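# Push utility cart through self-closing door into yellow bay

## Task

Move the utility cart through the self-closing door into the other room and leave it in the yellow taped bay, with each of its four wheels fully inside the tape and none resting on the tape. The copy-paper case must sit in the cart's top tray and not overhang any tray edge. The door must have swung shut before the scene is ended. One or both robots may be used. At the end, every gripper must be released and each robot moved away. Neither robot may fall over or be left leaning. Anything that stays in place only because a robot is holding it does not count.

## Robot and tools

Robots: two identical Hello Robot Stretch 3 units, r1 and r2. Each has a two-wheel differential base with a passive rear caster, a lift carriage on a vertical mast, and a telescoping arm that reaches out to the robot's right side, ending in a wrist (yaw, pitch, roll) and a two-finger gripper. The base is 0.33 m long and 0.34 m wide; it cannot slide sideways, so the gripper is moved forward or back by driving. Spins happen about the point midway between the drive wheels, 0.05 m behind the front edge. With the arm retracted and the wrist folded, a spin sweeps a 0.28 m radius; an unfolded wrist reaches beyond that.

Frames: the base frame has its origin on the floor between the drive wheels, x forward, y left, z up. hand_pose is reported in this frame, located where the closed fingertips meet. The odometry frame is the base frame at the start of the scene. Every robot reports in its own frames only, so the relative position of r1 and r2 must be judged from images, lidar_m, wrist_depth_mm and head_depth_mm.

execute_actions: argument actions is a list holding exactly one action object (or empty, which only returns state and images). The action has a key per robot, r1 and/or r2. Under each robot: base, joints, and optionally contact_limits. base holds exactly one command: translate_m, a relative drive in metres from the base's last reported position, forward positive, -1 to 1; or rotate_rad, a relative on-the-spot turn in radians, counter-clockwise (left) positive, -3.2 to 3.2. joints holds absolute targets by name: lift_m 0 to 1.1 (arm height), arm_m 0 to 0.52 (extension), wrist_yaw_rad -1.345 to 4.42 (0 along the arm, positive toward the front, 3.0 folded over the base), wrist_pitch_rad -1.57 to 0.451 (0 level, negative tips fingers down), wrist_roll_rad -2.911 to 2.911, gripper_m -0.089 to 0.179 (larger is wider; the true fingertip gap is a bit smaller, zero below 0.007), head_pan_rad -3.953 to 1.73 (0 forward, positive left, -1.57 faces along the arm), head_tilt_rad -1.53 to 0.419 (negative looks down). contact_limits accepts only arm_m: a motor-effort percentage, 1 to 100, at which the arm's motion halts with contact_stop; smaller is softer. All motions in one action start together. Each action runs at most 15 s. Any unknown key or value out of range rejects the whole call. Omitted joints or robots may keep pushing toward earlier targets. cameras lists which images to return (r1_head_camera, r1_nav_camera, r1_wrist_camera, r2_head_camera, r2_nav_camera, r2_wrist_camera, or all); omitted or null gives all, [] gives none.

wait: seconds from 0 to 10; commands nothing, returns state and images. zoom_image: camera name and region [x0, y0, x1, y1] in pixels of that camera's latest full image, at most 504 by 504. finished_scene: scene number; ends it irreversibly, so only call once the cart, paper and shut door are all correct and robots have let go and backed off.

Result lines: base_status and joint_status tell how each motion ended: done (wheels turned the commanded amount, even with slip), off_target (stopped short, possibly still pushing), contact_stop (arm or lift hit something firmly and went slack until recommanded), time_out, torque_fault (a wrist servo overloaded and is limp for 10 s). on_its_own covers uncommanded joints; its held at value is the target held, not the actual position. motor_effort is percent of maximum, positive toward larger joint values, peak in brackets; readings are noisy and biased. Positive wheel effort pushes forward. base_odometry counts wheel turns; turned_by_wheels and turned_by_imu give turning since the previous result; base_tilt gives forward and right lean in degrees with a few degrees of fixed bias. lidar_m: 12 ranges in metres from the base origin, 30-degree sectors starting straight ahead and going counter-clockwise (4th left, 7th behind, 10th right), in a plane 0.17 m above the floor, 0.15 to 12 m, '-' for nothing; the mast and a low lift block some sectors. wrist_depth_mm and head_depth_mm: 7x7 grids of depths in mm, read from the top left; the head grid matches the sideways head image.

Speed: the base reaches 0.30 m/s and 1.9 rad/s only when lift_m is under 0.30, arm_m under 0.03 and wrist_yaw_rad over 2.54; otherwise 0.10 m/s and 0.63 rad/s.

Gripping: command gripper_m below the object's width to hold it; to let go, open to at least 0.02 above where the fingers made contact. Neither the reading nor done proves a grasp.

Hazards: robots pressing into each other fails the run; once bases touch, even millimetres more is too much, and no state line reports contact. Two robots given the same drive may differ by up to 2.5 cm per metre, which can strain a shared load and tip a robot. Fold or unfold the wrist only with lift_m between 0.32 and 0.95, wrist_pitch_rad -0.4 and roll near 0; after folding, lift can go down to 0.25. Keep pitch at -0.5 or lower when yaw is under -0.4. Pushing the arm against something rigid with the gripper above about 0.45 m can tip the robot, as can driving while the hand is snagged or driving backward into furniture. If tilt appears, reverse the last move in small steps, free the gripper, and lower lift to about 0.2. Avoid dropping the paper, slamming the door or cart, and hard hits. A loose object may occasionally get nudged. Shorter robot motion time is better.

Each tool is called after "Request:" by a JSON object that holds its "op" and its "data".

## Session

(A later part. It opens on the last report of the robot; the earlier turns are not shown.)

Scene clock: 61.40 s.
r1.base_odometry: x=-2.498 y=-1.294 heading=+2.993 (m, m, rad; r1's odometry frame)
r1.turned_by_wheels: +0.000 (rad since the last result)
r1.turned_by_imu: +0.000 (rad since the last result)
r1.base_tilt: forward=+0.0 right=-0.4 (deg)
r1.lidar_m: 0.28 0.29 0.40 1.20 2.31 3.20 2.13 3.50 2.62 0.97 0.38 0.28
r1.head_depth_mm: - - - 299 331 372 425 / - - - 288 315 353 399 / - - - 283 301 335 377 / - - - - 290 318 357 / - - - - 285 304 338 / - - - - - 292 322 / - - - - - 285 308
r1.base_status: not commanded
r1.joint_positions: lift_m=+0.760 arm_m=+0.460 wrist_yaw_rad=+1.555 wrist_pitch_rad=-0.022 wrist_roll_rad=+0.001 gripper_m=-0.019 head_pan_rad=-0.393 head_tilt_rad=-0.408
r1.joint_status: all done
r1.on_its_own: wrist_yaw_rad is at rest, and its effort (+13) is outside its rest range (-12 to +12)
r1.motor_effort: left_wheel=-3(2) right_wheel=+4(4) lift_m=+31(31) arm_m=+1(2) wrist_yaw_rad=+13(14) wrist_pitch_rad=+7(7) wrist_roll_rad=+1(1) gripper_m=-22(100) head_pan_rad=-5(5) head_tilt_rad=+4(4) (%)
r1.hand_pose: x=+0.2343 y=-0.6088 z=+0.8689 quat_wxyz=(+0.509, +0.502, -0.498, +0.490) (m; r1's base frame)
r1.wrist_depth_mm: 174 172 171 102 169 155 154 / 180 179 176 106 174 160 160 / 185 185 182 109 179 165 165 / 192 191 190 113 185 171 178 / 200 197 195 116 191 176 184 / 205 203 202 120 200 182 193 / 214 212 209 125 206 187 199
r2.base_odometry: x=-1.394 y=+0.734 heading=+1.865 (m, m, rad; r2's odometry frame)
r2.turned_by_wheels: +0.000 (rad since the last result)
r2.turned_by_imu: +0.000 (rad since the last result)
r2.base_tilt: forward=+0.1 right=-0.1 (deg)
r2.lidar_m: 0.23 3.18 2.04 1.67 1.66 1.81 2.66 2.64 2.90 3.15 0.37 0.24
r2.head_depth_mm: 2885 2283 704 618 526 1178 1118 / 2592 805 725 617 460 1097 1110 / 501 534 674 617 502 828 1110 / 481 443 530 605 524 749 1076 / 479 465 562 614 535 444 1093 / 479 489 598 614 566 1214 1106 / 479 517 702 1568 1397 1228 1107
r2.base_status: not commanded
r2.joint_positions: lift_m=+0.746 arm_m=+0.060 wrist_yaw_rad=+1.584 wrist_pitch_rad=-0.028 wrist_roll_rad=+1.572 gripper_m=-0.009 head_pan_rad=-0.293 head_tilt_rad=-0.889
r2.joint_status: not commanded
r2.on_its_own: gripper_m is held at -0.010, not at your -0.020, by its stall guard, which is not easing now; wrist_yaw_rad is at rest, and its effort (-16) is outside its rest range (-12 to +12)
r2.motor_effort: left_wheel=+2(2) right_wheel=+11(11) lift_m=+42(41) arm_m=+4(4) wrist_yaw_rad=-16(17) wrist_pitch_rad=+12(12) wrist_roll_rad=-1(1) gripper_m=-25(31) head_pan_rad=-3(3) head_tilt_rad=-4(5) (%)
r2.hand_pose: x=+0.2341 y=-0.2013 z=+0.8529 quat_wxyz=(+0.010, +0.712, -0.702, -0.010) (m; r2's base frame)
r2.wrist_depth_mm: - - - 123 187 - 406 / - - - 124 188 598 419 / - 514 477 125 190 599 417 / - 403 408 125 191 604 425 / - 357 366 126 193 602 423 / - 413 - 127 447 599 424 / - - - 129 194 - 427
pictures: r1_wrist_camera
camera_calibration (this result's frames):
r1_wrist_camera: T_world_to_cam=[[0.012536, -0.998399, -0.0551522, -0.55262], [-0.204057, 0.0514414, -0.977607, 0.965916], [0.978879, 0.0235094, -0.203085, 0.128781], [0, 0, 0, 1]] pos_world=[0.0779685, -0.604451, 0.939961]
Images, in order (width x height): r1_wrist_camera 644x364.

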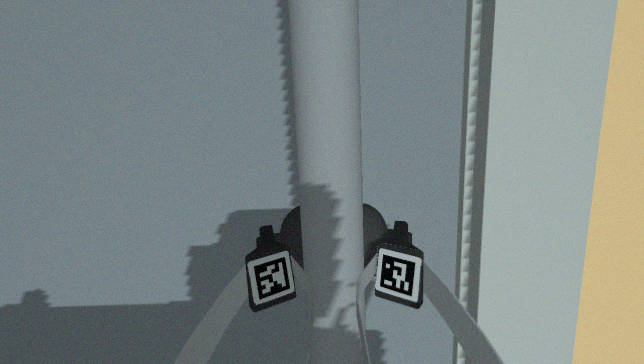

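Request:
{"op": "execute_actions", "data": {"actions": [{"r1":{"base":{"rotate_rad":-0.17},"joints":{"arm_m":0.415}},"r2":{"base":{"rotate_rad":0.06},"joints":{"head_pan_rad":0.1,"head_tilt_rad":-0.6}}}], "cameras": ["r1_wrist_camera"]}}

Request:
{"op": "execute_actions", "data": {"actions": [{"r1":{"base":{"translate_m":-0.06},"joints":{"arm_m":0.405}},"r2":{"base":{"translate_m":0.22}}}], "cameras": ["r1_wrist_camera","r1_nav_camera","r2_head_camera","r2_nav_camera"]}}

Scene clock: 64.37 s.
r1.base_odometry: x=-2.498 y=-1.294 heading=+2.824 (m, m, rad; r1's odometry frame)
r1.turned_by_wheels: -0.170 (rad since the last result)
r1.turned_by_imu: -0.181 (rad since the last result)
r1.base_tilt: forward=+0.1 right=-0.4 (deg)
r1.lidar_m: 0.24 0.25 0.33 0.70 2.22 2.74 2.12 4.32 2.79 2.54 0.36 0.25
r1.head_depth_mm: - - - - 300 338 388 / - - - - 288 315 357 / - - - - - 296 332 / - - - - - 285 310 / - - - - - - 293 / - - - - - - 285 / - - - - - - -
r1.base_status: done
r1.joint_positions: lift_m=+0.760 arm_m=+0.416 wrist_yaw_rad=+1.547 wrist_pitch_rad=-0.021 wrist_roll_rad=+0.001 gripper_m=-0.019 head_pan_rad=-0.394 head_tilt_rad=-0.406
r1.joint_status: all done
r1.on_its_own: wrist_yaw_rad is at rest, and its effort (+20) is outside its rest range (-12 to +12)
r1.motor_effort: left_wheel=+4(31) right_wheel=-10(46) lift_m=+30(31) arm_m=-5(4) wrist_yaw_rad=+20(22) wrist_pitch_rad=+7(10) wrist_roll_rad=+0(1) gripper_m=-19(21) head_pan_rad=-5(5) head_tilt_rad=+3(2) (%)
r1.hand_pose: x=+0.2342 y=-0.5666 z=+0.8692 quat_wxyz=(+0.511, +0.500, -0.501, +0.488) (m; r1's base frame)
r1.wrist_depth_mm: 170 172 175 109 180 297 311 / 175 177 180 113 185 305 320 / 181 183 184 117 192 317 334 / 186 188 192 121 197 327 346 / 192 195 197 124 204 339 359 / 199 200 202 128 214 351 373 / 205 208 211 135 220 369 387
r2.base_odometry: x=-1.394 y=+0.734 heading=+1.924 (m, m, rad; r2's odometry frame)
r2.turned_by_wheels: +0.060 (rad since the last result)
r2.turned_by_imu: +0.027 (rad since the last result)
r2.base_tilt: forward=+0.1 right=-0.1 (deg)
r2.lidar_m: 0.23 3.19 2.00 1.65 1.65 1.83 2.65 2.63 2.93 3.16 0.36 0.25
r2.head_depth_mm: 2936 3187 521 477 530 559 475 / 2864 3189 519 527 589 558 474 / 2688 3020 546 588 638 556 473 / 2705 3010 2812 2017 1621 832 494 / 2616 2943 2823 2153 1707 1422 1212 / 2635 2899 2917 2145 1703 1412 1206 / 2582 2867 2889 2132 1704 1416 1202
r2.base_status: done
r2.joint_positions: lift_m=+0.746 arm_m=+0.060 wrist_yaw_rad=+1.564 wrist_pitch_rad=-0.028 wrist_roll_rad=+1.572 gripper_m=-0.009 head_pan_rad=+0.093 head_tilt_rad=-0.606
r2.joint_status: all done
r2.on_its_own: gripper_m is held at -0.010, not at your -0.020, by its stall guard, which is not easing now
r2.motor_effort: left_wheel=-2(6) right_wheel=+18(18) lift_m=+42(42) arm_m=+3(3) wrist_yaw_rad=+6(17) wrist_pitch_rad=+12(12) wrist_roll_rad=-1(1) gripper_m=-25(24) head_pan_rad=+4(28) head_tilt_rad=+3(23) (%)
r2.hand_pose: x=+0.2341 y=-0.2063 z=+0.8529 quat_wxyz=(+0.010, +0.705, -0.709, -0.010) (m; r2's base frame)
r2.wrist_depth_mm: - - - 122 185 - 411 / - - - 123 187 599 422 / - 504 467 125 188 606 416 / - 401 402 125 190 601 421 / - 357 365 126 192 601 424 / - 415 - 127 444 587 422 / - - - 129 195 - 424
pictures: r1_wrist_camera
camera_calibration (this result's frames):
r1_wrist_camera: T_world_to_cam=[[0.0045825, -0.998469, -0.0551301, -0.508681], [-0.202727, 0.0530583, -0.977797, 0.964799], [0.979225, 0.0156571, -0.202173, 0.122538], [0, 0, 0, 1]] pos_world=[0.0779291, -0.561012, 0.940107]
Images, in order (width x height): r1_wrist_camera 644x364.

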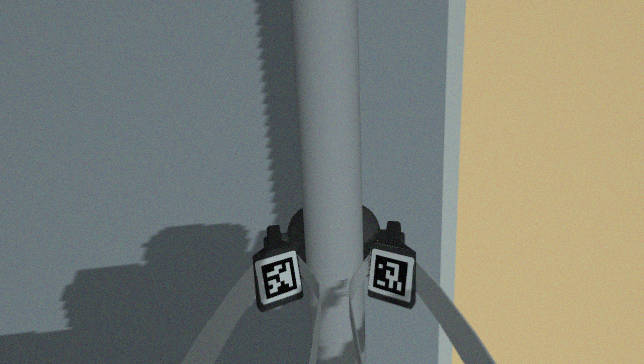

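Scene clock: 68.00 s.
r1.base_odometry: x=-2.441 y=-1.313 heading=+2.824 (m, m, rad; r1's odometry frame)
r1.turned_by_wheels: +0.000 (rad since the last result)
r1.turned_by_imu: +0.001 (rad since the last result)
r1.base_tilt: forward=+0.1 right=-0.4 (deg)
r1.lidar_m: 0.28 0.29 0.40 0.85 2.21 2.73 2.04 4.33 2.79 2.55 0.39 0.29
r1.head_depth_mm: - - 283 302 334 375 429 / - - - 290 318 355 402 / - - - 284 303 336 378 / - - - - 291 320 358 / - - - - 285 305 339 / - - - - - 293 323 / - - - - - 285 307
r1.base_status: done
r1.joint_positions: lift_m=+0.760 arm_m=+0.406 wrist_yaw_rad=+1.511 wrist_pitch_rad=-0.021 wrist_roll_rad=+0.001 gripper_m=-0.019 head_pan_rad=-0.394 head_tilt_rad=-0.406
r1.joint_status: all done
r1.on_its_own: wrist_yaw_rad is held at +1.529, not at your +1.570, by its stall guard, which is not easing now; wrist_yaw_rad is at rest, and its effort (+17) is outside its rest range (-12 to +12)
r1.motor_effort: left_wheel=+4(13) right_wheel=-10(32) lift_m=+30(30) arm_m=-5(9) wrist_yaw_rad=+17(22) wrist_pitch_rad=+7(8) wrist_roll_rad=+1(1) gripper_m=-17(18) head_pan_rad=-4(4) head_tilt_rad=+3(3) (%)
r1.hand_pose: x=+0.2338 y=-0.5659 z=+0.8692 quat_wxyz=(+0.520, +0.490, -0.510, +0.479) (m; r1's base frame)
r1.wrist_depth_mm: 173 174 175 109 178 371 387 / 178 179 180 112 183 381 406 / 184 185 187 116 189 394 421 / 190 191 193 120 196 406 435 / 196 198 198 123 202 422 454 / 203 204 205 127 211 439 471 / 211 212 214 136 216 459 490
r2.base_odometry: x=-1.470 y=+0.940 heading=+1.924 (m, m, rad; r2's odometry frame)
r2.turned_by_wheels: +0.000 (rad since the last result)
r2.turned_by_imu: -0.379 (rad since the last result)
r2.base_tilt: forward=+0.2 right=-0.1 (deg)
r2.lidar_m: 0.15 0.22 3.08 1.95 1.74 1.74 2.08 2.77 2.78 3.35 3.03 0.16
r2.head_depth_mm: 3119 3352 2952 2101 675 559 476 / 3422 3698 545 430 655 557 475 / 3385 3643 517 411 461 528 474 / 3144 3491 513 424 482 540 473 / 2947 3262 510 432 505 552 472 / 2813 3023 2754 450 527 566 1030 / 2459 2722 2895 760 1559 1380 1208
r2.base_status: done
r2.joint_positions: lift_m=+0.746 arm_m=+0.060 wrist_yaw_rad=+1.553 wrist_pitch_rad=-0.023 wrist_roll_rad=+1.575 gripper_m=-0.009 head_pan_rad=+0.093 head_tilt_rad=-0.606
r2.joint_status: not commanded
r2.on_its_own: gripper_m is held at -0.010, not at your -0.020, by its stall guard, which is not easing now; wrist_yaw_rad is at rest, and its effort (+19) is outside its rest range (-12 to +12)
r2.motor_effort: left_wheel=-2(11) right_wheel=+6(21) lift_m=+42(41) arm_m=+3(4) wrist_yaw_rad=+19(47) wrist_pitch_rad=+10(12) wrist_roll_rad=-2(2) gripper_m=-24(25) head_pan_rad=+4(3) head_tilt_rad=+3(3) (%)
r2.hand_pose: x=+0.2342 y=-0.2093 z=+0.8541 quat_wxyz=(+0.007, +0.701, -0.713, -0.010) (m; r2's base frame)
r2.wrist_depth_mm: - - - 262 297 304 311 / - - - 249 - - 381 / - - - 167 - - 425 / - - - 154 227 579 422 / - - 572 139 209 611 427 / - 465 - 129 479 620 423 / - 344 337 122 177 620 430
pictures: r1_nav_camera (sideways: a quarter turn counterclockwise sets it upright), r1_wrist_camera, r2_head_camera (sideways: a quarter turn clockwise sets it upright), r2_nav_camera (sideways: a quarter turn counterclockwise sets it upright)
camera_calibration (this result's frames):
r1_nav_camera: T_world_to_cam=[[0.350274, -0.0958855, 0.931726, -1.17657], [-0.370249, -0.927904, 0.0436995, 0.00370319], [0.860363, -0.360278, -0.360522, 0.424913], [0, 0, 0, 1]] pos_world=[0.0479142, 0.0437067, 1.24927]
r1_wrist_camera: T_world_to_cam=[[-0.0318761, -0.99797, -0.0551315, -0.49914], [-0.200654, 0.0604261, -0.977797, 0.968365], [0.979143, -0.020106, -0.202173, 0.102693], [0, 0, 0, 1]] pos_world=[0.0778448, -0.554576, 0.940108]
r2_head_camera: T_world_to_cam=[[-0.605863, -0.0869396, -0.790804, 1.05243], [-0.127431, 0.991782, -0.0114055, 0.016449], [0.785297, 0.0938627, -0.611963, 0.755593], [0, 0, 0, 1]] pos_world=[0.0463619, 0.00426235, 1.29485]
r2_nav_camera: T_world_to_cam=[[0.566484, 0.0516617, 0.822452, -1.02693], [0.0825025, -0.996574, 0.00577341, 0.0433719], [0.819932, 0.0645837, -0.568806, 0.685791], [0, 0, 0, 1]] pos_world=[0.0158617, 0.0519855, 1.23444]
Images, in order (width x height): r1_nav_camera 672x504, r1_wrist_camera 644x364, r2_head_camera 896x504, r2_nav_camera 672x504.

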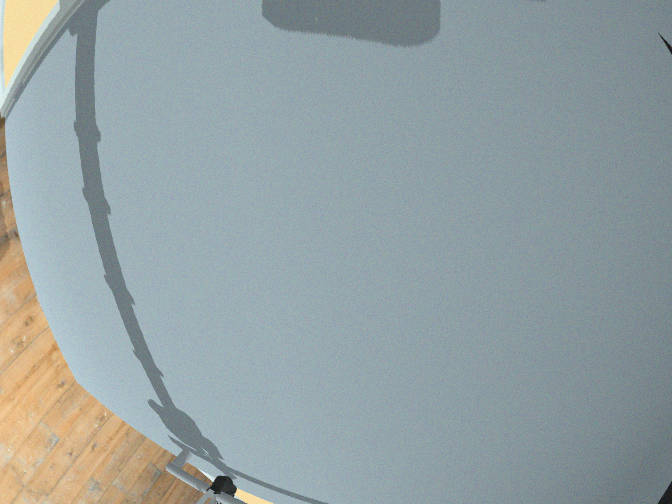

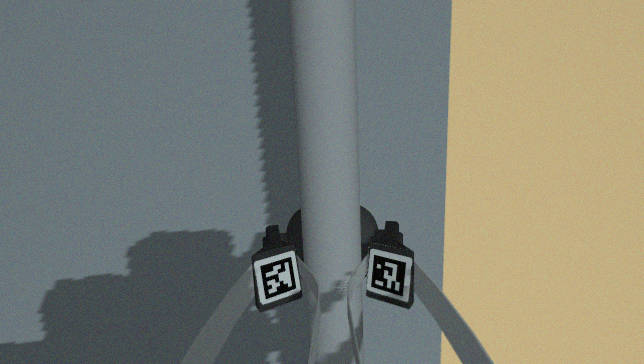

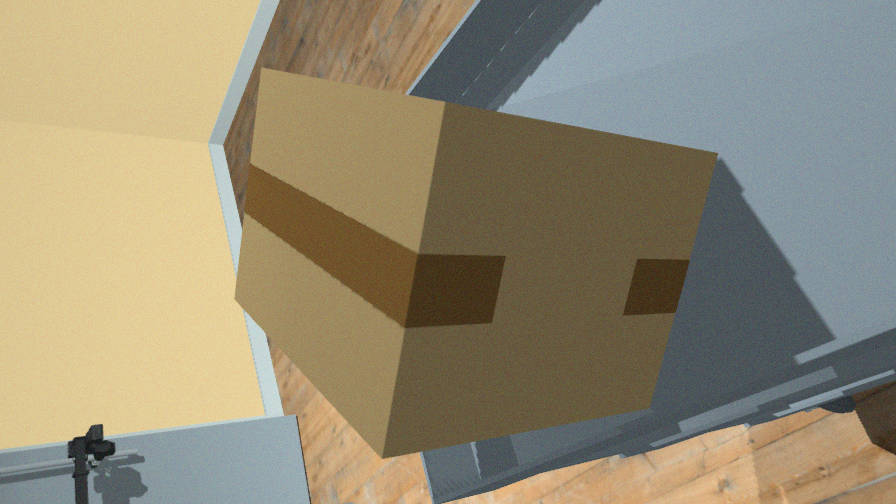

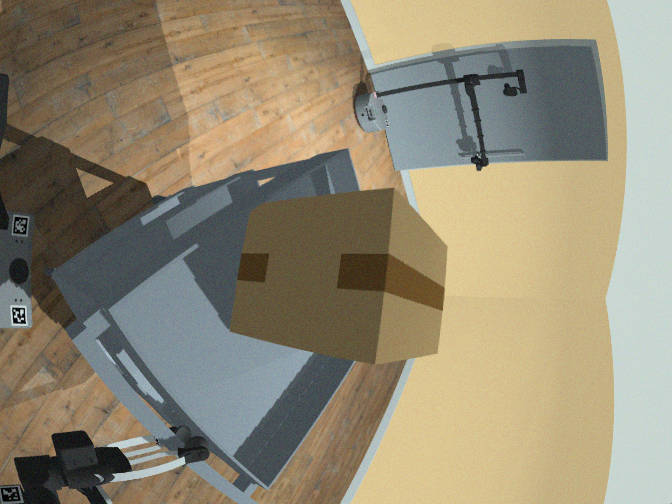

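Request:
{"op": "execute_actions", "data": {"actions": [{"r1":{"base":{"rotate_rad":-0.17},"joints":{"arm_m":0.362,"wrist_yaw_rad":1.53}},"r2":{"base":{"translate_m":-0.08}}}], "cameras": []}}

Request:
{"op": "execute_actions", "data": {"actions": [{"r1":{"base":{"translate_m":-0.075},"joints":{"arm_m":0.352}},"r2":{"base":{"rotate_rad":0.25}}}], "cameras": ["r1_wrist_camera","r2_wrist_camera","r2_nav_camera"]}}

Scene clock: 70.57 s.
r1.base_odometry: x=-2.441 y=-1.313 heading=+2.655 (m, m, rad; r1's odometry frame)
r1.turned_by_wheels: -0.170 (rad since the last result)
r1.turned_by_imu: -0.187 (rad since the last result)
r1.base_tilt: forward=+0.1 right=-0.4 (deg)
r1.lidar_m: 0.24 0.24 0.32 0.61 2.19 2.45 2.08 2.10 3.08 2.57 0.36 0.25
r1.head_depth_mm: - - - - 297 335 384 / - - - - 286 311 354 / - - - - - 294 328 / - - - - - 285 305 / - - - - - - 290 / - - - - - - - / - - - - - - -
r1.base_status: done
r1.joint_positions: lift_m=+0.760 arm_m=+0.363 wrist_yaw_rad=+1.511 wrist_pitch_rad=-0.021 wrist_roll_rad=+0.001 gripper_m=-0.019 head_pan_rad=-0.394 head_tilt_rad=-0.406
r1.joint_status: all done
r1.on_its_own: wrist_yaw_rad is at rest, and its effort (+17) is outside its rest range (-12 to +12)
r1.motor_effort: left_wheel=+4(27) right_wheel=-11(46) lift_m=+30(30) arm_m=-5(5) wrist_yaw_rad=+17(16) wrist_pitch_rad=+7(9) wrist_roll_rad=+0(0) gripper_m=-19(18) head_pan_rad=-4(4) head_tilt_rad=+3(2) (%)
r1.hand_pose: x=+0.2339 y=-0.5228 z=+0.8691 quat_wxyz=(+0.520, +0.491, -0.509, +0.479) (m; r1's base frame)
r1.wrist_depth_mm: 165 168 172 109 182 566 659 / 169 173 177 113 188 588 685 / 174 178 183 116 193 610 728 / 179 183 189 121 200 640 748 / 185 189 194 124 210 654 801 / 191 195 200 127 606 688 824 / 197 201 209 135 222 732 875
r2.base_odometry: x=-1.443 y=+0.865 heading=+1.925 (m, m, rad; r2's odometry frame)
r2.turned_by_wheels: +0.000 (rad since the last result)
r2.turned_by_imu: +0.001 (rad since the last result)
r2.base_tilt: forward=+0.2 right=-0.1 (deg)
r2.lidar_m: 0.15 0.24 3.07 1.88 1.68 1.69 2.03 2.71 2.72 3.28 0.49 0.18
r2.head_depth_mm: 3183 3437 2681 794 675 559 476 / 3473 3739 519 430 618 557 475 / 3449 3781 516 428 486 542 474 / 3211 3514 514 442 514 554 473 / 3031 3287 511 467 545 554 471 / 2854 3033 2890 499 596 870 1167 / 2429 2712 2871 1997 1703 1412 1210
r2.base_status: done
r2.joint_positions: lift_m=+0.746 arm_m=+0.060 wrist_yaw_rad=+1.580 wrist_pitch_rad=-0.019 wrist_roll_rad=+1.571 gripper_m=-0.009 head_pan_rad=+0.093 head_tilt_rad=-0.605
r2.joint_status: not commanded
r2.on_its_own: gripper_m is held at -0.010, not at your -0.020, by its stall guard, which is not easing now
r2.motor_effort: left_wheel=+4(8) right_wheel=-12(32) lift_m=+42(41) arm_m=+2(2) wrist_yaw_rad=-12(35) wrist_pitch_rad=+8(10) wrist_roll_rad=-1(2) gripper_m=-22(25) head_pan_rad=+3(5) head_tilt_rad=+2(2) (%)
r2.hand_pose: x=+0.2344 y=-0.2025 z=+0.8550 quat_wxyz=(+0.007, +0.710, -0.704, -0.007) (m; r2's base frame)
r2.wrist_depth_mm: - - - 251 279 286 293 / - - - 170 - - 395 / - - - 160 - 547 424 / - - - 150 220 616 424 / - - 525 140 206 621 425 / - 394 - 131 197 614 432 / - 337 340 126 183 627 430
pictures: none
No camera images: the call's "cameras" was empty. Leave "cameras" out to get every camera's image.

Scene clock: 72.57 s.
r1.base_odometry: x=-2.375 y=-1.348 heading=+2.655 (m, m, rad; r1's odometry frame)
r1.turned_by_wheels: +0.001 (rad since the last result)
r1.turned_by_imu: +0.001 (rad since the last result)
r1.base_tilt: forward=+0.1 right=-0.4 (deg)
r1.lidar_m: 0.28 0.29 0.41 0.73 2.17 2.42 1.99 2.00 3.11 2.59 0.39 0.29
r1.head_depth_mm: - - 283 302 335 376 430 / - - - 291 319 356 403 / - - - 285 304 338 380 / - - - - 292 321 360 / - - - - 285 307 341 / - - - - - 294 324 / - - - - - 286 309
r1.base_status: done
r1.joint_positions: lift_m=+0.760 arm_m=+0.352 wrist_yaw_rad=+1.471 wrist_pitch_rad=-0.021 wrist_roll_rad=+0.001 gripper_m=-0.019 head_pan_rad=-0.394 head_tilt_rad=-0.406
r1.joint_status: all done
r1.on_its_own: wrist_yaw_rad is held at +1.474, not at your +1.530, by its stall guard, which is not easing now
r1.motor_effort: left_wheel=+6(11) right_wheel=-12(28) lift_m=+30(30) arm_m=-3(3) wrist_yaw_rad=+2(39) wrist_pitch_rad=+7(7) wrist_roll_rad=+0(1) gripper_m=-17(22) head_pan_rad=-3(4) head_tilt_rad=+3(2) (%)
r1.hand_pose: x=+0.2330 y=-0.5230 z=+0.8691 quat_wxyz=(+0.530, +0.480, -0.519, +0.468) (m; r1's base frame)
r1.wrist_depth_mm: 169 171 173 109 180 697 826 / 174 176 179 113 185 717 849 / 179 182 184 116 191 741 896 / 185 187 190 120 198 781 954 / 190 194 196 123 205 815 - / 197 199 201 127 730 847 - / 204 208 212 137 218 892 -
r2.base_odometry: x=-1.443 y=+0.865 heading=+2.174 (m, m, rad; r2's odometry frame)
r2.turned_by_wheels: +0.250 (rad since the last result)
r2.turned_by_imu: +0.148 (rad since the last result)
r2.base_tilt: forward=+0.2 right=-0.1 (deg)
r2.lidar_m: 0.18 0.59 2.50 1.76 1.68 1.72 2.26 2.70 2.76 3.29 0.41 0.21
r2.head_depth_mm: 3424 3728 523 443 637 558 476 / 3218 3548 519 445 504 549 474 / 3079 3361 517 476 545 556 475 / 2939 3263 515 513 594 555 473 / 2595 2823 2902 572 632 844 1142 / 2440 2738 2771 2084 1704 1417 1213 / 2429 2690 2627 2134 1711 1407 1208
r2.base_status: done
r2.joint_positions: lift_m=+0.746 arm_m=+0.060 wrist_yaw_rad=+1.528 wrist_pitch_rad=-0.020 wrist_roll_rad=+1.571 gripper_m=-0.009 head_pan_rad=+0.093 head_tilt_rad=-0.605
r2.joint_status: not commanded
r2.on_its_own: wrist_yaw_rad is held at +1.521, not at your +1.570, by its stall guard, which is not easing now; gripper_m is held at -0.010, not at your -0.020, by its stall guard, which is not easing now
r2.motor_effort: left_wheel=-1(11) right_wheel=+9(23) lift_m=+42(42) arm_m=+1(2) wrist_yaw_rad=-9(49) wrist_pitch_rad=+9(9) wrist_roll_rad=+0(0) gripper_m=-22(22) head_pan_rad=+3(3) head_tilt_rad=+2(2) (%)
r2.hand_pose: x=+0.2341 y=-0.2159 z=+0.8547 quat_wxyz=(+0.008, +0.692, -0.722, -0.007) (m; r2's base frame)
r2.wrist_depth_mm: - - - 165 271 - 341 / - - - 156 - - 404 / - - - 150 219 575 421 / - - 574 143 210 606 420 / - 483 463 136 202 612 420 / - 367 - 131 196 621 429 / - 345 361 127 184 625 431
pictures: r1_wrist_camera, r2_nav_camera (sideways: a quarter turn counterclockwise sets it upright), r2_wrist_camera
camera_calibration (this result's frames):
r1_wrist_camera: T_world_to_cam=[[-0.071778, -0.995895, -0.055146, -0.445915], [-0.198519, 0.0684467, -0.977704, 0.969104], [0.977465, -0.0592302, -0.202617, 0.0846671], [0, 0, 0, 1]] pos_world=[0.0776194, -0.505402, 0.940062]
r2_nav_camera: T_world_to_cam=[[0.565855, 0.0516428, 0.822886, -1.0275], [0.0825675, -0.996569, 0.00576557, 0.0433817], [0.82036, 0.0646812, -0.568177, 0.684971], [0, 0, 0, 1]] pos_world=[0.0159094, 0.051991, 1.23445]
r2_wrist_camera: T_world_to_cam=[[-0.0718969, -0.0082979, -0.997378, 0.857297], [-0.115413, 0.993318, 0.0000555288, 0.278767], [0.990712, 0.115114, -0.0723742, 0.0218094], [0, 0, 0, 1]] pos_world=[0.0722034, -0.272301, 0.856612]
Images, in order (width x height): r1_wrist_camera 644x364, r2_nav_camera 672x504, r2_wrist_camera 644x364.

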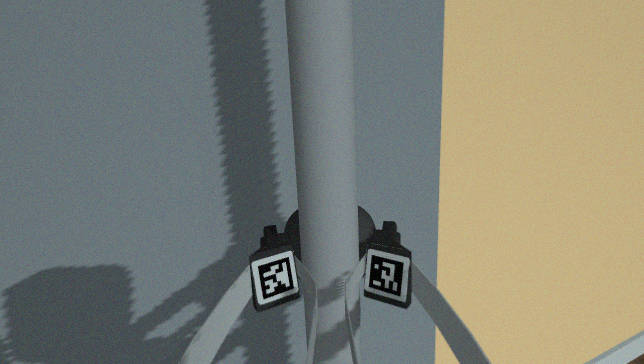

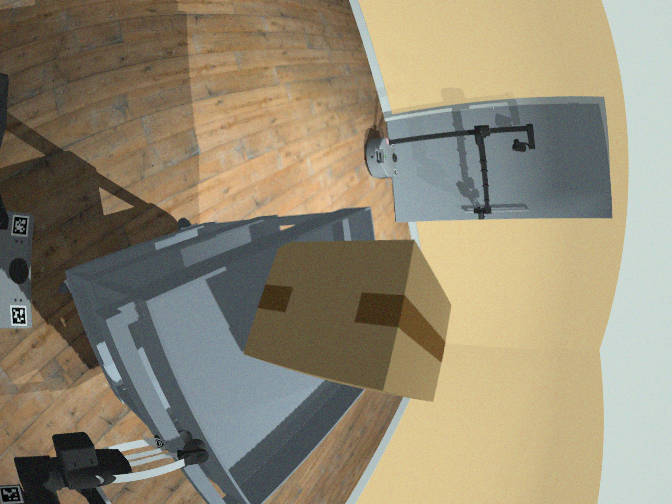

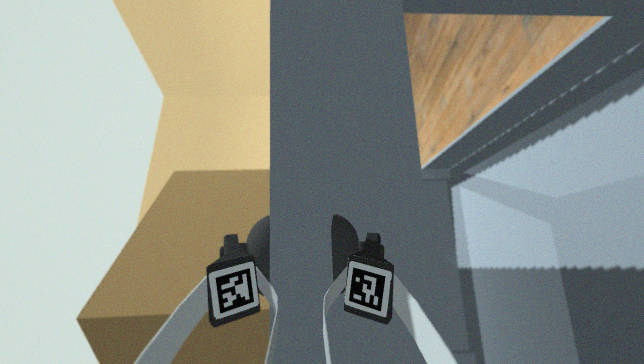

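Request:
{"op": "execute_actions", "data": {"actions": [{"r1":{"base":{"rotate_rad":-0.2},"joints":{"arm_m":0.302,"wrist_yaw_rad":1.48}},"r2":{"joints":{"gripper_m":0.12,"wrist_yaw_rad":1.57}}}], "cameras": []}}

Request:
{"op": "execute_actions", "data": {"actions": [{"r1":{"base":{"translate_m":-0.07},"joints":{"arm_m":0.292}},"r2":{"base":{"translate_m":-0.12}}}], "cameras": []}}

Request:
{"op": "execute_actions", "data": {"actions": [{"r1":{"base":{"rotate_rad":-0.2},"joints":{"arm_m":0.242}},"r2":{"base":{"rotate_rad":0.42}}}], "cameras": ["r1_wrist_camera","r2_wrist_camera","r2_nav_camera","r1_nav_camera"]}}

Scene clock: 74.90 s.
r1.base_odometry: x=-2.375 y=-1.348 heading=+2.456 (m, m, rad; r1's odometry frame)
r1.turned_by_wheels: -0.200 (rad since the last result)
r1.turned_by_imu: -0.207 (rad since the last result)
r1.base_tilt: forward=+0.1 right=-0.4 (deg)
r1.lidar_m: 0.23 0.24 0.31 0.58 1.53 2.24 3.04 1.98 3.70 2.68 0.36 0.25
r1.head_depth_mm: - - - - 294 331 380 / - - - - 286 307 349 / - - - - - 291 322 / - - - - - - 300 / - - - - - - 287 / - - - - - - - / - - - - - - -
r1.base_status: done
r1.joint_positions: lift_m=+0.760 arm_m=+0.303 wrist_yaw_rad=+1.462 wrist_pitch_rad=-0.021 wrist_roll_rad=+0.001 gripper_m=-0.019 head_pan_rad=-0.394 head_tilt_rad=-0.406
r1.joint_status: all done
r1.on_its_own: wrist_yaw_rad is at rest, and its effort (+16) is outside its rest range (-12 to +12)
r1.motor_effort: left_wheel=+4(23) right_wheel=-10(43) lift_m=+30(30) arm_m=-5(5) wrist_yaw_rad=+16(15) wrist_pitch_rad=+7(9) wrist_roll_rad=+0(0) gripper_m=-18(19) head_pan_rad=-4(4) head_tilt_rad=+2(3) (%)
r1.hand_pose: x=+0.2328 y=-0.4754 z=+0.8692 quat_wxyz=(+0.532, +0.478, -0.521, +0.466) (m; r1's base frame)
r1.wrist_depth_mm: 158 163 170 109 185 - - / 162 167 175 113 192 - - / 166 172 180 116 198 - - / 171 177 185 120 206 - - / 176 183 191 123 - - - / 181 188 195 128 - - - / 187 194 206 136 228 - -
r2.base_odometry: x=-1.443 y=+0.865 heading=+2.174 (m, m, rad; r2's odometry frame)
r2.turned_by_wheels: +0.000 (rad since the last result)
r2.turned_by_imu: +0.001 (rad since the last result)
r2.base_tilt: forward=+0.2 right=-0.1 (deg)
r2.lidar_m: 0.18 0.59 2.50 1.76 1.68 1.71 2.27 2.70 2.76 3.29 0.40 0.21
r2.head_depth_mm: 3426 3735 522 441 637 559 477 / 3241 3523 519 444 504 549 474 / 3087 3379 517 475 544 555 474 / 2947 3252 514 512 593 555 473 / 2419 2722 2846 570 632 843 1141 / 2381 2663 2755 2077 1703 1414 1209 / 2388 2645 2604 2137 1697 1411 1206
r2.base_status: not commanded
r2.joint_positions: lift_m=+0.746 arm_m=+0.060 wrist_yaw_rad=+1.567 wrist_pitch_rad=-0.020 wrist_roll_rad=+1.571 gripper_m=+0.120 head_pan_rad=+0.093 head_tilt_rad=-0.605
r2.joint_status: all done
r2.motor_effort: left_wheel=-1(3) right_wheel=+2(11) lift_m=+42(42) arm_m=+2(1) wrist_yaw_rad=+3(40) wrist_pitch_rad=+9(9) wrist_roll_rad=+0(0) gripper_m=+1(96) head_pan_rad=+2(3) head_tilt_rad=+2(2) (%)
r2.hand_pose: x=+0.2343 y=-0.2060 z=+0.8547 quat_wxyz=(+0.008, +0.706, -0.708, -0.007) (m; r2's base frame)
r2.wrist_depth_mm: - - - 154 - - 381 / - - - 147 220 - 416 / - - - 142 211 571 424 / - - 515 138 202 616 425 / - - 416 133 195 613 429 / - - 351 129 188 578 424 / - 375 376 124 183 660 434
pictures: none
No camera images: the call's "cameras" was empty. Leave "cameras" out to get every camera's image.

Scene clock: 77.37 s.
r1.base_odometry: x=-2.321 y=-1.392 heading=+2.456 (m, m, rad; r1's odometry frame)
r1.turned_by_wheels: +0.000 (rad since the last result)
r1.turned_by_imu: +0.001 (rad since the last result)
r1.base_tilt: forward=+0.1 right=-0.4 (deg)
r1.lidar_m: 0.27 0.28 0.38 0.66 1.76 2.20 2.98 1.92 3.74 2.72 0.38 0.28
r1.head_depth_mm: - - - 293 323 363 416 / - - - 285 307 343 389 / - - - - 294 324 365 / - - - - 285 308 344 / - - - - - 294 326 / - - - - - 286 309 / - - - - - - 295
r1.base_status: done
r1.joint_positions: lift_m=+0.760 arm_m=+0.292 wrist_yaw_rad=+1.417 wrist_pitch_rad=-0.021 wrist_roll_rad=+0.001 gripper_m=-0.019 head_pan_rad=-0.394 head_tilt_rad=-0.406
r1.joint_status: all done
r1.on_its_own: wrist_yaw_rad is held at +1.423, not at your +1.480, by its stall guard, which is not easing now
r1.motor_effort: left_wheel=+5(7) right_wheel=-10(29) lift_m=+30(30) arm_m=-4(5) wrist_yaw_rad=+6(39) wrist_pitch_rad=+7(7) wrist_roll_rad=+1(1) gripper_m=-17(21) head_pan_rad=-4(4) head_tilt_rad=+2(3) (%)
r1.hand_pose: x=+0.2313 y=-0.4767 z=+0.8692 quat_wxyz=(+0.542, +0.466, -0.532, +0.454) (m; r1's base frame)
r1.wrist_depth_mm: 161 165 171 109 183 - - / 166 169 176 113 190 - - / 170 175 181 116 195 - - / 175 180 186 120 202 - - / 179 185 193 122 211 - - / 185 191 197 127 - - - / 191 198 207 137 224 - -
r2.base_odometry: x=-1.375 y=+0.766 heading=+2.174 (m, m, rad; r2's odometry frame)
r2.turned_by_wheels: +0.000 (rad since the last result)
r2.turned_by_imu: +0.000 (rad since the last result)
r2.base_tilt: forward=+0.2 right=-0.1 (deg)
r2.lidar_m: 0.30 2.79 2.41 1.69 1.61 1.65 2.17 2.60 2.66 3.35 3.17 0.35
r2.head_depth_mm: 3528 3793 595 781 675 514 718 / 3343 3495 547 582 652 557 675 / 3164 3368 567 620 662 555 433 / 3034 3311 597 666 671 569 720 / 2432 2732 2785 869 1101 1320 1187 / 2443 2746 2771 2145 1701 1421 1210 / 2467 2716 2600 2131 1701 1410 1207
r2.base_status: done
r2.joint_positions: lift_m=+0.746 arm_m=+0.060 wrist_yaw_rad=+1.567 wrist_pitch_rad=-0.020 wrist_roll_rad=+1.571 gripper_m=+0.120 head_pan_rad=+0.093 head_tilt_rad=-0.605
r2.joint_status: not commanded
r2.motor_effort: left_wheel=+0(7) right_wheel=+2(3) lift_m=+41(42) arm_m=+1(1) wrist_yaw_rad=+3(4) wrist_pitch_rad=+9(9) wrist_roll_rad=+0(0) gripper_m=+0(1) head_pan_rad=+3(1) head_tilt_rad=+2(2) (%)
r2.hand_pose: x=+0.2343 y=-0.2060 z=+0.8547 quat_wxyz=(+0.008, +0.706, -0.708, -0.007) (m; r2's base frame)
r2.wrist_depth_mm: - - - 348 374 382 378 / - - - 335 - 551 362 / - - - 321 - 610 352 / - - 621 314 946 611 427 / - - 494 303 915 618 427 / - - 494 294 - 582 428 / - - 555 285 - 592 432
pictures: none
No camera images: the call's "cameras" was empty. Leave "cameras" out to get every camera's image.

Scene clock: 79.00 s.
r1.base_odometry: x=-2.321 y=-1.392 heading=+2.256 (m, m, rad; r1's odometry frame)
r1.turned_by_wheels: -0.200 (rad since the last result)
r1.turned_by_imu: -0.201 (rad since the last result)
r1.base_tilt: forward=+0.1 right=-0.3 (deg)
r1.lidar_m: 0.22 0.23 0.29 0.55 1.04 2.14 2.55 1.92 1.98 2.95 0.35 0.24
r1.head_depth_mm: - - - - 289 322 370 / - - - - - 297 337 / - - - - - 287 309 / - - - - - - 290 / - - - - - - - / - - - - - - - / - - - - - - -
r1.base_status: done
r1.joint_positions: lift_m=+0.760 arm_m=+0.243 wrist_yaw_rad=+1.396 wrist_pitch_rad=-0.021 wrist_roll_rad=+0.001 gripper_m=-0.019 head_pan_rad=-0.394 head_tilt_rad=-0.406
r1.joint_status: all done
r1.on_its_own: wrist_yaw_rad is held at +1.423, not at your +1.480, by its stall guard, which is still easing
r1.motor_effort: left_wheel=+3(20) right_wheel=-11(38) lift_m=+30(30) arm_m=-6(5) wrist_yaw_rad=+24(25) wrist_pitch_rad=+7(8) wrist_roll_rad=+1(0) gripper_m=-19(19) head_pan_rad=-4(4) head_tilt_rad=+3(3) (%)
r1.hand_pose: x=+0.2304 y=-0.4321 z=+0.8692 quat_wxyz=(+0.546, +0.460, -0.537, +0.449) (m; r1's base frame)
r1.wrist_depth_mm: 149 156 167 109 192 - - / 153 160 171 113 197 - - / 156 165 176 117 204 - - / 160 168 181 122 211 - - / 165 173 185 124 - - - / 169 179 189 127 - - - / 173 184 201 135 - - -
r2.base_odometry: x=-1.375 y=+0.766 heading=+2.594 (m, m, rad; r2's odometry frame)
r2.turned_by_wheels: +0.420 (rad since the last result)
r2.turned_by_imu: +0.420 (rad since the last result)
r2.base_tilt: forward=+0.1 right=-0.1 (deg)
r2.lidar_m: 0.51 2.72 1.76 1.61 1.62 2.00 2.59 2.62 3.24 3.17 0.37 0.30
r2.head_depth_mm: 2297 2533 2717 656 656 545 433 / 2441 2702 2813 2078 1072 910 777 / 2557 2842 2709 2162 1722 1424 1217 / 2728 2989 2932 2157 1719 1420 1211 / 2691 2995 2890 2158 1704 1416 1209 / 2673 2994 2913 2137 1706 1419 1208 / 2650 2970 2893 2141 1702 1415 1210
r2.base_status: done
r2.joint_positions: lift_m=+0.746 arm_m=+0.060 wrist_yaw_rad=+1.568 wrist_pitch_rad=-0.020 wrist_roll_rad=+1.571 gripper_m=+0.120 head_pan_rad=+0.093 head_tilt_rad=-0.605
r2.joint_status: not commanded
r2.motor_effort: left_wheel=-1(5) right_wheel=+2(6) lift_m=+41(41) arm_m=+1(1) wrist_yaw_rad=+2(3) wrist_pitch_rad=+9(9) wrist_roll_rad=+0(0) gripper_m=+0(0) head_pan_rad=+4(2) head_tilt_rad=+2(2) (%)
r2.hand_pose: x=+0.2343 y=-0.2057 z=+0.8547 quat_wxyz=(+0.008, +0.706, -0.708, -0.007) (m; r2's base frame)
r2.wrist_depth_mm: - 402 401 122 182 604 417 / - 348 351 126 187 592 424 / - 383 387 130 194 605 423 / - - 467 134 200 580 424 / - - - 139 206 - 402 / - - - 145 214 - 260 / - - - 149 224 236 864
pictures: r1_nav_camera (sideways: a quarter turn counterclockwise sets it upright), r1_wrist_camera, r2_nav_camera (sideways: a quarter turn counterclockwise sets it upright), r2_wrist_camera
camera_calibration (this result's frames):
r1_nav_camera: T_world_to_cam=[[0.350242, -0.0958888, 0.931738, -1.17659], [-0.37029, -0.927888, 0.0436999, 0.00370285], [0.860358, -0.360319, -0.360492, 0.424874], [0, 0, 0, 1]] pos_world=[0.0479176, 0.0437042, 1.24927]
r1_wrist_camera: T_world_to_cam=[[-0.145428, -0.987831, -0.0551391, -0.335157], [-0.192399, 0.0829046, -0.977808, 0.967428], [0.970481, -0.131592, -0.202115, 0.0625106], [0, 0, 0, 1]] pos_world=[0.0767257, -0.403056, 0.940113]
r2_nav_camera: T_world_to_cam=[[0.565855, 0.0516439, 0.822886, -1.0275], [0.0825694, -0.996569, 0.00576557, 0.0433817], [0.82036, 0.0646827, -0.568177, 0.684971], [0, 0, 0, 1]] pos_world=[0.0159093, 0.051991, 1.23445]
r2_wrist_camera: T_world_to_cam=[[-0.0715105, -0.0111394, -0.997378, 0.856723], [-0.154781, 0.987949, 0.0000634071, 0.27682], [0.985357, 0.154379, -0.0723729, 0.0297432], [0, 0, 0, 1]] pos_world=[0.0748033, -0.268532, 0.856611]
Images, in order (width x height): r1_nav_camera 672x504, r1_wrist_camera 644x364, r2_nav_camera 672x504, r2_wrist_camera 644x364.

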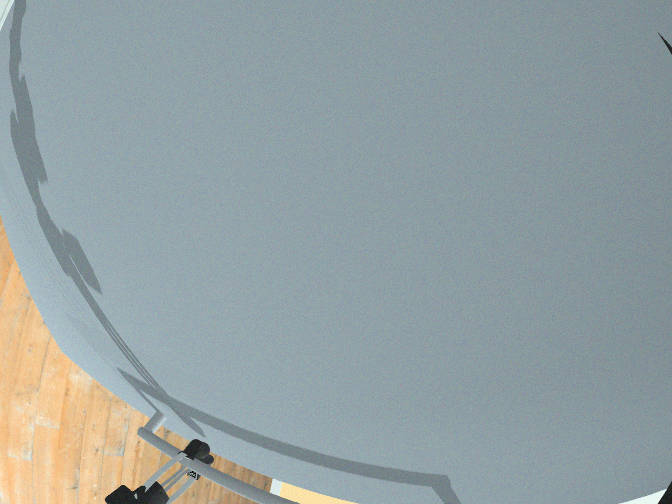

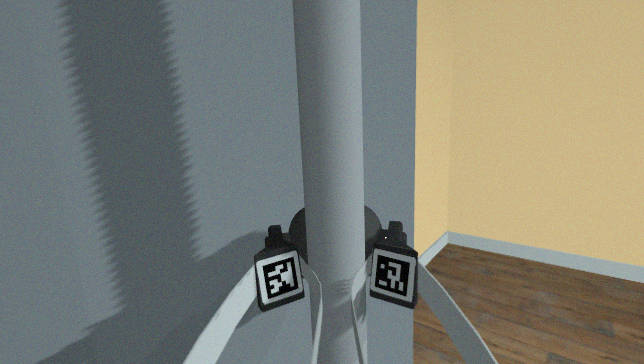

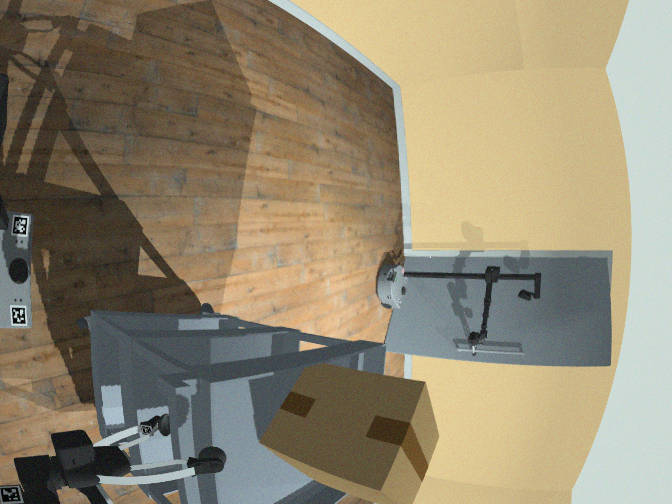

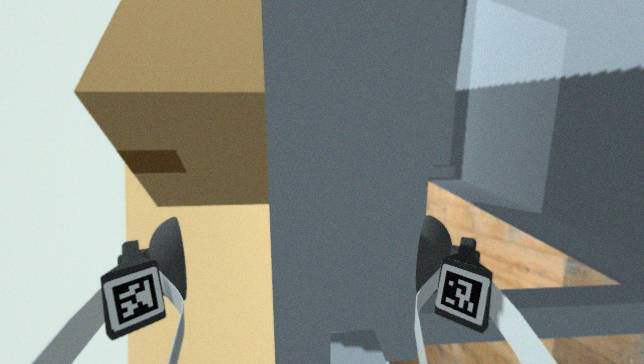

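Request:
{"op": "execute_actions", "data": {"actions": [{"r1":{"base":{"translate_m":-0.12},"joints":{"arm_m":0.225,"wrist_yaw_rad":1.45}},"r2":{"base":{"translate_m":-0.35}}}], "cameras": []}}

Request:
{"op": "execute_actions", "data": {"actions": [{"r1":{"base":{"rotate_rad":-0.15},"joints":{"arm_m":0.185}},"r2":{"base":{"rotate_rad":-0.5}}}], "cameras": []}}

Request:
{"op": "execute_actions", "data": {"actions": [{"r1":{"base":{"translate_m":-0.11},"joints":{"arm_m":0.17}},"r2":{"base":{"translate_m":0.35}}}], "cameras": ["r1_wrist_camera"]}}

Scene clock: 84.47 s.
r1.base_odometry: x=-2.245 y=-1.485 heading=+2.257 (m, m, rad; r1's odometry frame)
r1.turned_by_wheels: +0.000 (rad since the last result)
r1.turned_by_imu: +0.003 (rad since the last result)
r1.base_tilt: forward=+0.1 right=-0.4 (deg)
r1.lidar_m: 0.28 0.29 0.41 0.67 1.24 2.06 2.45 1.82 1.88 3.04 0.38 0.28
r1.head_depth_mm: - - - 295 327 366 418 / - - - 287 311 348 393 / - - - - 297 330 371 / - - - - 289 315 353 / - - - - 283 301 335 / - - - - - 290 319 / - - - - - 284 305
r1.base_status: done
r1.joint_positions: lift_m=+0.760 arm_m=+0.225 wrist_yaw_rad=+1.317 wrist_pitch_rad=-0.021 wrist_roll_rad=+0.001 gripper_m=-0.019 head_pan_rad=-0.394 head_tilt_rad=-0.406
r1.joint_status: wrist_yaw_rad off_target (ended at +1.317, target +1.450); the others done
r1.on_its_own: wrist_yaw_rad is held at +1.313, not at your +1.450, by its stall guard, which is not easing now
r1.motor_effort: left_wheel=+5(6) right_wheel=-11(24) lift_m=+30(30) arm_m=-4(12) wrist_yaw_rad=-3(76) wrist_pitch_rad=+7(7) wrist_roll_rad=+1(1) gripper_m=-17(28) head_pan_rad=-4(3) head_tilt_rad=+2(3) (%)
r1.hand_pose: x=+0.2261 y=-0.4347 z=+0.8692 quat_wxyz=(+0.564, +0.439, -0.555, +0.426) (m; r1's base frame)
r1.wrist_depth_mm: 154 160 168 109 188 - - / 158 164 173 113 194 - - / 163 169 179 117 201 - - / 167 174 184 121 208 - - / 172 178 189 122 - - - / 176 184 192 127 - - - / 181 190 203 136 229 - -
r2.base_odometry: x=-1.076 y=+0.584 heading=+2.594 (m, m, rad; r2's odometry frame)
r2.turned_by_wheels: +0.000 (rad since the last result)
r2.turned_by_imu: +0.000 (rad since the last result)
r2.base_tilt: forward=+0.2 right=-0.1 (deg)
r2.lidar_m: 0.64 2.64 1.70 1.55 1.56 1.93 2.24 2.26 2.79 3.21 3.24 0.65
r2.head_depth_mm: 2486 872 883 857 1072 987 1155 / 2656 2972 2550 931 1010 994 1154 / 2817 3101 2840 2160 1712 1397 1217 / 2997 3339 2907 2160 1717 1426 1218 / 2993 3287 2900 2139 1709 1421 1213 / 2972 3240 2882 2141 1701 1416 1211 / 2951 3283 2879 2137 1712 1417 1208
r2.base_status: done
r2.joint_positions: lift_m=+0.746 arm_m=+0.060 wrist_yaw_rad=+1.568 wrist_pitch_rad=-0.020 wrist_roll_rad=+1.571 gripper_m=+0.120 head_pan_rad=+0.093 head_tilt_rad=-0.605
r2.joint_status: not commanded
r2.motor_effort: left_wheel=+0(6) right_wheel=+2(1) lift_m=+41(41) arm_m=+1(1) wrist_yaw_rad=+2(3) wrist_pitch_rad=+9(9) wrist_roll_rad=+0(0) gripper_m=+0(0) head_pan_rad=+3(2) head_tilt_rad=+2(2) (%)
r2.hand_pose: x=+0.2343 y=-0.2057 z=+0.8547 quat_wxyz=(+0.008, +0.706, -0.708, -0.007) (m; r2's base frame)
r2.wrist_depth_mm: - - - 508 - 536 770 / - - 763 534 - 561 780 / - - 726 540 - 562 775 / - - - 562 978 585 752 / - - - - - - 956 / - - - - - - 948 / - - - - - - 956
pictures: none
No camera images: the call's "cameras" was empty. Leave "cameras" out to get every camera's image.

Scene clock: 86.20 s.
r1.base_odometry: x=-2.245 y=-1.485 heading=+2.107 (m, m, rad; r1's odometry frame)
r1.turned_by_wheels: -0.150 (rad since the last result)
r1.turned_by_imu: -0.150 (rad since the last result)
r1.base_tilt: forward=+0.0 right=-0.4 (deg)
r1.lidar_m: 0.24 0.25 0.33 0.62 0.97 2.05 2.26 1.90 1.82 3.31 0.36 0.25
r1.head_depth_mm: - - - - 298 336 386 / - - - - 287 313 355 / - - - - - 295 330 / - - - - - 285 308 / - - - - - - 292 / - - - - - - 284 / - - - - - - -
r1.base_status: done
r1.joint_positions: lift_m=+0.760 arm_m=+0.186 wrist_yaw_rad=+1.295 wrist_pitch_rad=-0.021 wrist_roll_rad=+0.001 gripper_m=-0.019 head_pan_rad=-0.394 head_tilt_rad=-0.406
r1.joint_status: all done
r1.on_its_own: wrist_yaw_rad is held at +1.313, not at your +1.450, by its stall guard, which is not easing now; wrist_yaw_rad is at rest, and its effort (+16) is outside its rest range (-12 to +12)
r1.motor_effort: left_wheel=+3(17) right_wheel=-10(33) lift_m=+30(30) arm_m=-6(4) wrist_yaw_rad=+16(18) wrist_pitch_rad=+7(8) wrist_roll_rad=+0(1) gripper_m=-19(17) head_pan_rad=-5(4) head_tilt_rad=+2(3) (%)
r1.hand_pose: x=+0.2247 y=-0.4002 z=+0.8691 quat_wxyz=(+0.568, +0.433, -0.559, +0.420) (m; r1's base frame)
r1.wrist_depth_mm: 145 153 165 109 - - - / 148 157 169 113 - - - / 152 161 174 116 - - - / 156 164 179 120 - - - / 160 169 183 123 - - - / 163 174 186 127 - - - / 167 179 199 136 - - -
r2.base_odometry: x=-1.076 y=+0.584 heading=+2.094 (m, m, rad; r2's odometry frame)
r2.turned_by_wheels: -0.500 (rad since the last result)
r2.turned_by_imu: -0.499 (rad since the last result)
r2.base_tilt: forward=+0.1 right=-0.1 (deg)
r2.lidar_m: 0.65 0.64 2.57 1.69 1.55 1.56 1.97 2.24 2.27 2.84 3.22 3.25
r2.head_depth_mm: 3503 3766 2973 930 1729 1440 1221 / 3821 - 2823 926 1099 1356 1219 / 3673 - 1096 916 1105 1292 1219 / 3469 878 937 810 1098 1229 1211 / 3364 834 890 784 1093 1100 1181 / 3161 862 940 909 1557 1376 1213 / 2461 2822 2747 2140 1702 1407 1204
r2.base_status: done
r2.joint_positions: lift_m=+0.746 arm_m=+0.060 wrist_yaw_rad=+1.568 wrist_pitch_rad=-0.020 wrist_roll_rad=+1.571 gripper_m=+0.120 head_pan_rad=+0.093 head_tilt_rad=-0.605
r2.joint_status: not commanded
r2.motor_effort: left_wheel=+2(7) right_wheel=-1(5) lift_m=+42(42) arm_m=+1(1) wrist_yaw_rad=+2(2) wrist_pitch_rad=+9(9) wrist_roll_rad=+0(0) gripper_m=+0(1) head_pan_rad=+3(3) head_tilt_rad=+2(2) (%)
r2.hand_pose: x=+0.2343 y=-0.2057 z=+0.8547 quat_wxyz=(+0.008, +0.706, -0.708, -0.007) (m; r2's base frame)
r2.wrist_depth_mm: - - - - - - 944 / - - - - - - 962 / - - - - - - 949 / - - - 738 972 767 794 / - - - 692 - - 812 / - - 865 662 - - 797 / - - 908 640 - 644 784
pictures: none
No camera images: the call's "cameras" was empty. Leave "cameras" out to get every camera's image.

Scene clock: 91.10 s.
r1.base_odometry: x=-2.188 y=-1.579 heading=+2.108 (m, m, rad; r1's odometry frame)
r1.turned_by_wheels: +0.000 (rad since the last result)
r1.turned_by_imu: +0.002 (rad since the last result)
r1.base_tilt: forward=+0.1 right=-0.4 (deg)
r1.lidar_m: 0.28 0.30 0.44 0.70 1.09 1.97 2.17 2.63 1.75 3.43 0.38 0.29
r1.head_depth_mm: - - - 297 328 368 419 / - - - 290 315 352 398 / - - - 284 304 337 379 / - - - - 293 323 362 / - - - - 288 311 346 / - - - - 282 299 331 / - - - - - 290 318
r1.base_status: done
r1.joint_positions: lift_m=+0.760 arm_m=+0.170 wrist_yaw_rad=+1.254 wrist_pitch_rad=-0.021 wrist_roll_rad=+0.001 gripper_m=-0.019 head_pan_rad=-0.394 head_tilt_rad=-0.406
r1.joint_status: all done
r1.on_its_own: wrist_yaw_rad is held at +1.257, not at your +1.450, by its stall guard, which is not easing now
r1.motor_effort: left_wheel=+4(5) right_wheel=-13(25) lift_m=+30(30) arm_m=-3(12) wrist_yaw_rad=+2(45) wrist_pitch_rad=+7(7) wrist_roll_rad=+1(0) gripper_m=-16(23) head_pan_rad=-3(4) head_tilt_rad=+2(2) (%)
r1.hand_pose: x=+0.2215 y=-0.3951 z=+0.8692 quat_wxyz=(+0.577, +0.421, -0.568, +0.408) (m; r1's base frame)
r1.wrist_depth_mm: 152 159 167 109 190 - - / 156 163 173 113 196 - - / 160 167 177 116 203 - - / 164 172 182 120 210 - - / 168 177 188 122 - - - / 172 182 191 127 - - - / 178 188 203 137 233 - -
r2.base_odometry: x=-1.251 y=+0.887 heading=+2.094 (m, m, rad; r2's odometry frame)
r2.turned_by_wheels: +0.000 (rad since the last result)
r2.turned_by_imu: +0.002 (rad since the last result)
r2.base_tilt: forward=+0.1 right=-0.1 (deg)
r2.lidar_m: 0.32 0.31 2.93 1.93 1.77 1.79 2.24 2.52 2.54 3.19 3.01 0.41
r2.head_depth_mm: 3283 3466 2980 2162 639 555 1193 / 3569 3852 2950 793 674 519 810 / 3425 3738 2785 828 672 506 776 / 3247 3492 637 733 671 508 744 / 3072 3187 540 576 631 553 728 / 2905 3077 536 580 645 552 476 / 2157 2298 556 625 664 550 413
r2.base_status: done
r2.joint_positions: lift_m=+0.746 arm_m=+0.060 wrist_yaw_rad=+1.568 wrist_pitch_rad=-0.020 wrist_roll_rad=+1.571 gripper_m=+0.120 head_pan_rad=+0.093 head_tilt_rad=-0.605
r2.joint_status: not commanded
r2.motor_effort: left_wheel=+2(7) right_wheel=-1(3) lift_m=+42(42) arm_m=+0(1) wrist_yaw_rad=+2(2) wrist_pitch_rad=+9(9) wrist_roll_rad=+0(0) gripper_m=+0(1) head_pan_rad=+2(3) head_tilt_rad=+2(2) (%)
r2.hand_pose: x=+0.2343 y=-0.2057 z=+0.8547 quat_wxyz=(+0.008, +0.706, -0.708, -0.007) (m; r2's base frame)
r2.wrist_depth_mm: - - - - - - 943 / - - - - - - 937 / - - - - - - 945 / - - - 373 - - 400 / - - - 362 - 574 385 / - - 663 343 - 576 372 / - - 556 332 903 664 357
pictures: r1_wrist_camera
camera_calibration (this result's frames):
r1_wrist_camera: T_world_to_cam=[[-0.284396, -0.957123, -0.0550805, -0.257048], [-0.178815, 0.109402, -0.977781, 0.970052], [0.941883, -0.268228, -0.202262, 0.028465], [0, 0, 0, 1]] pos_world=[0.0735461, -0.344517, 0.940098]
Images, in order (width x height): r1_wrist_camera 644x364.

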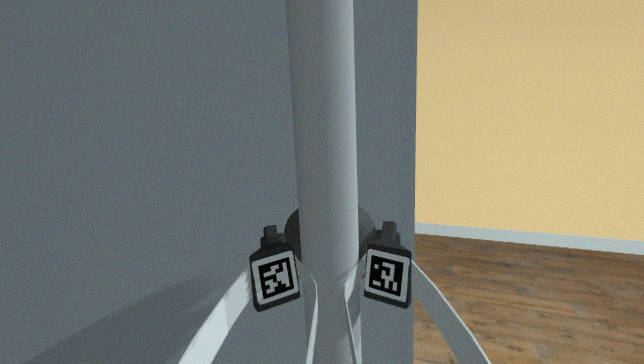

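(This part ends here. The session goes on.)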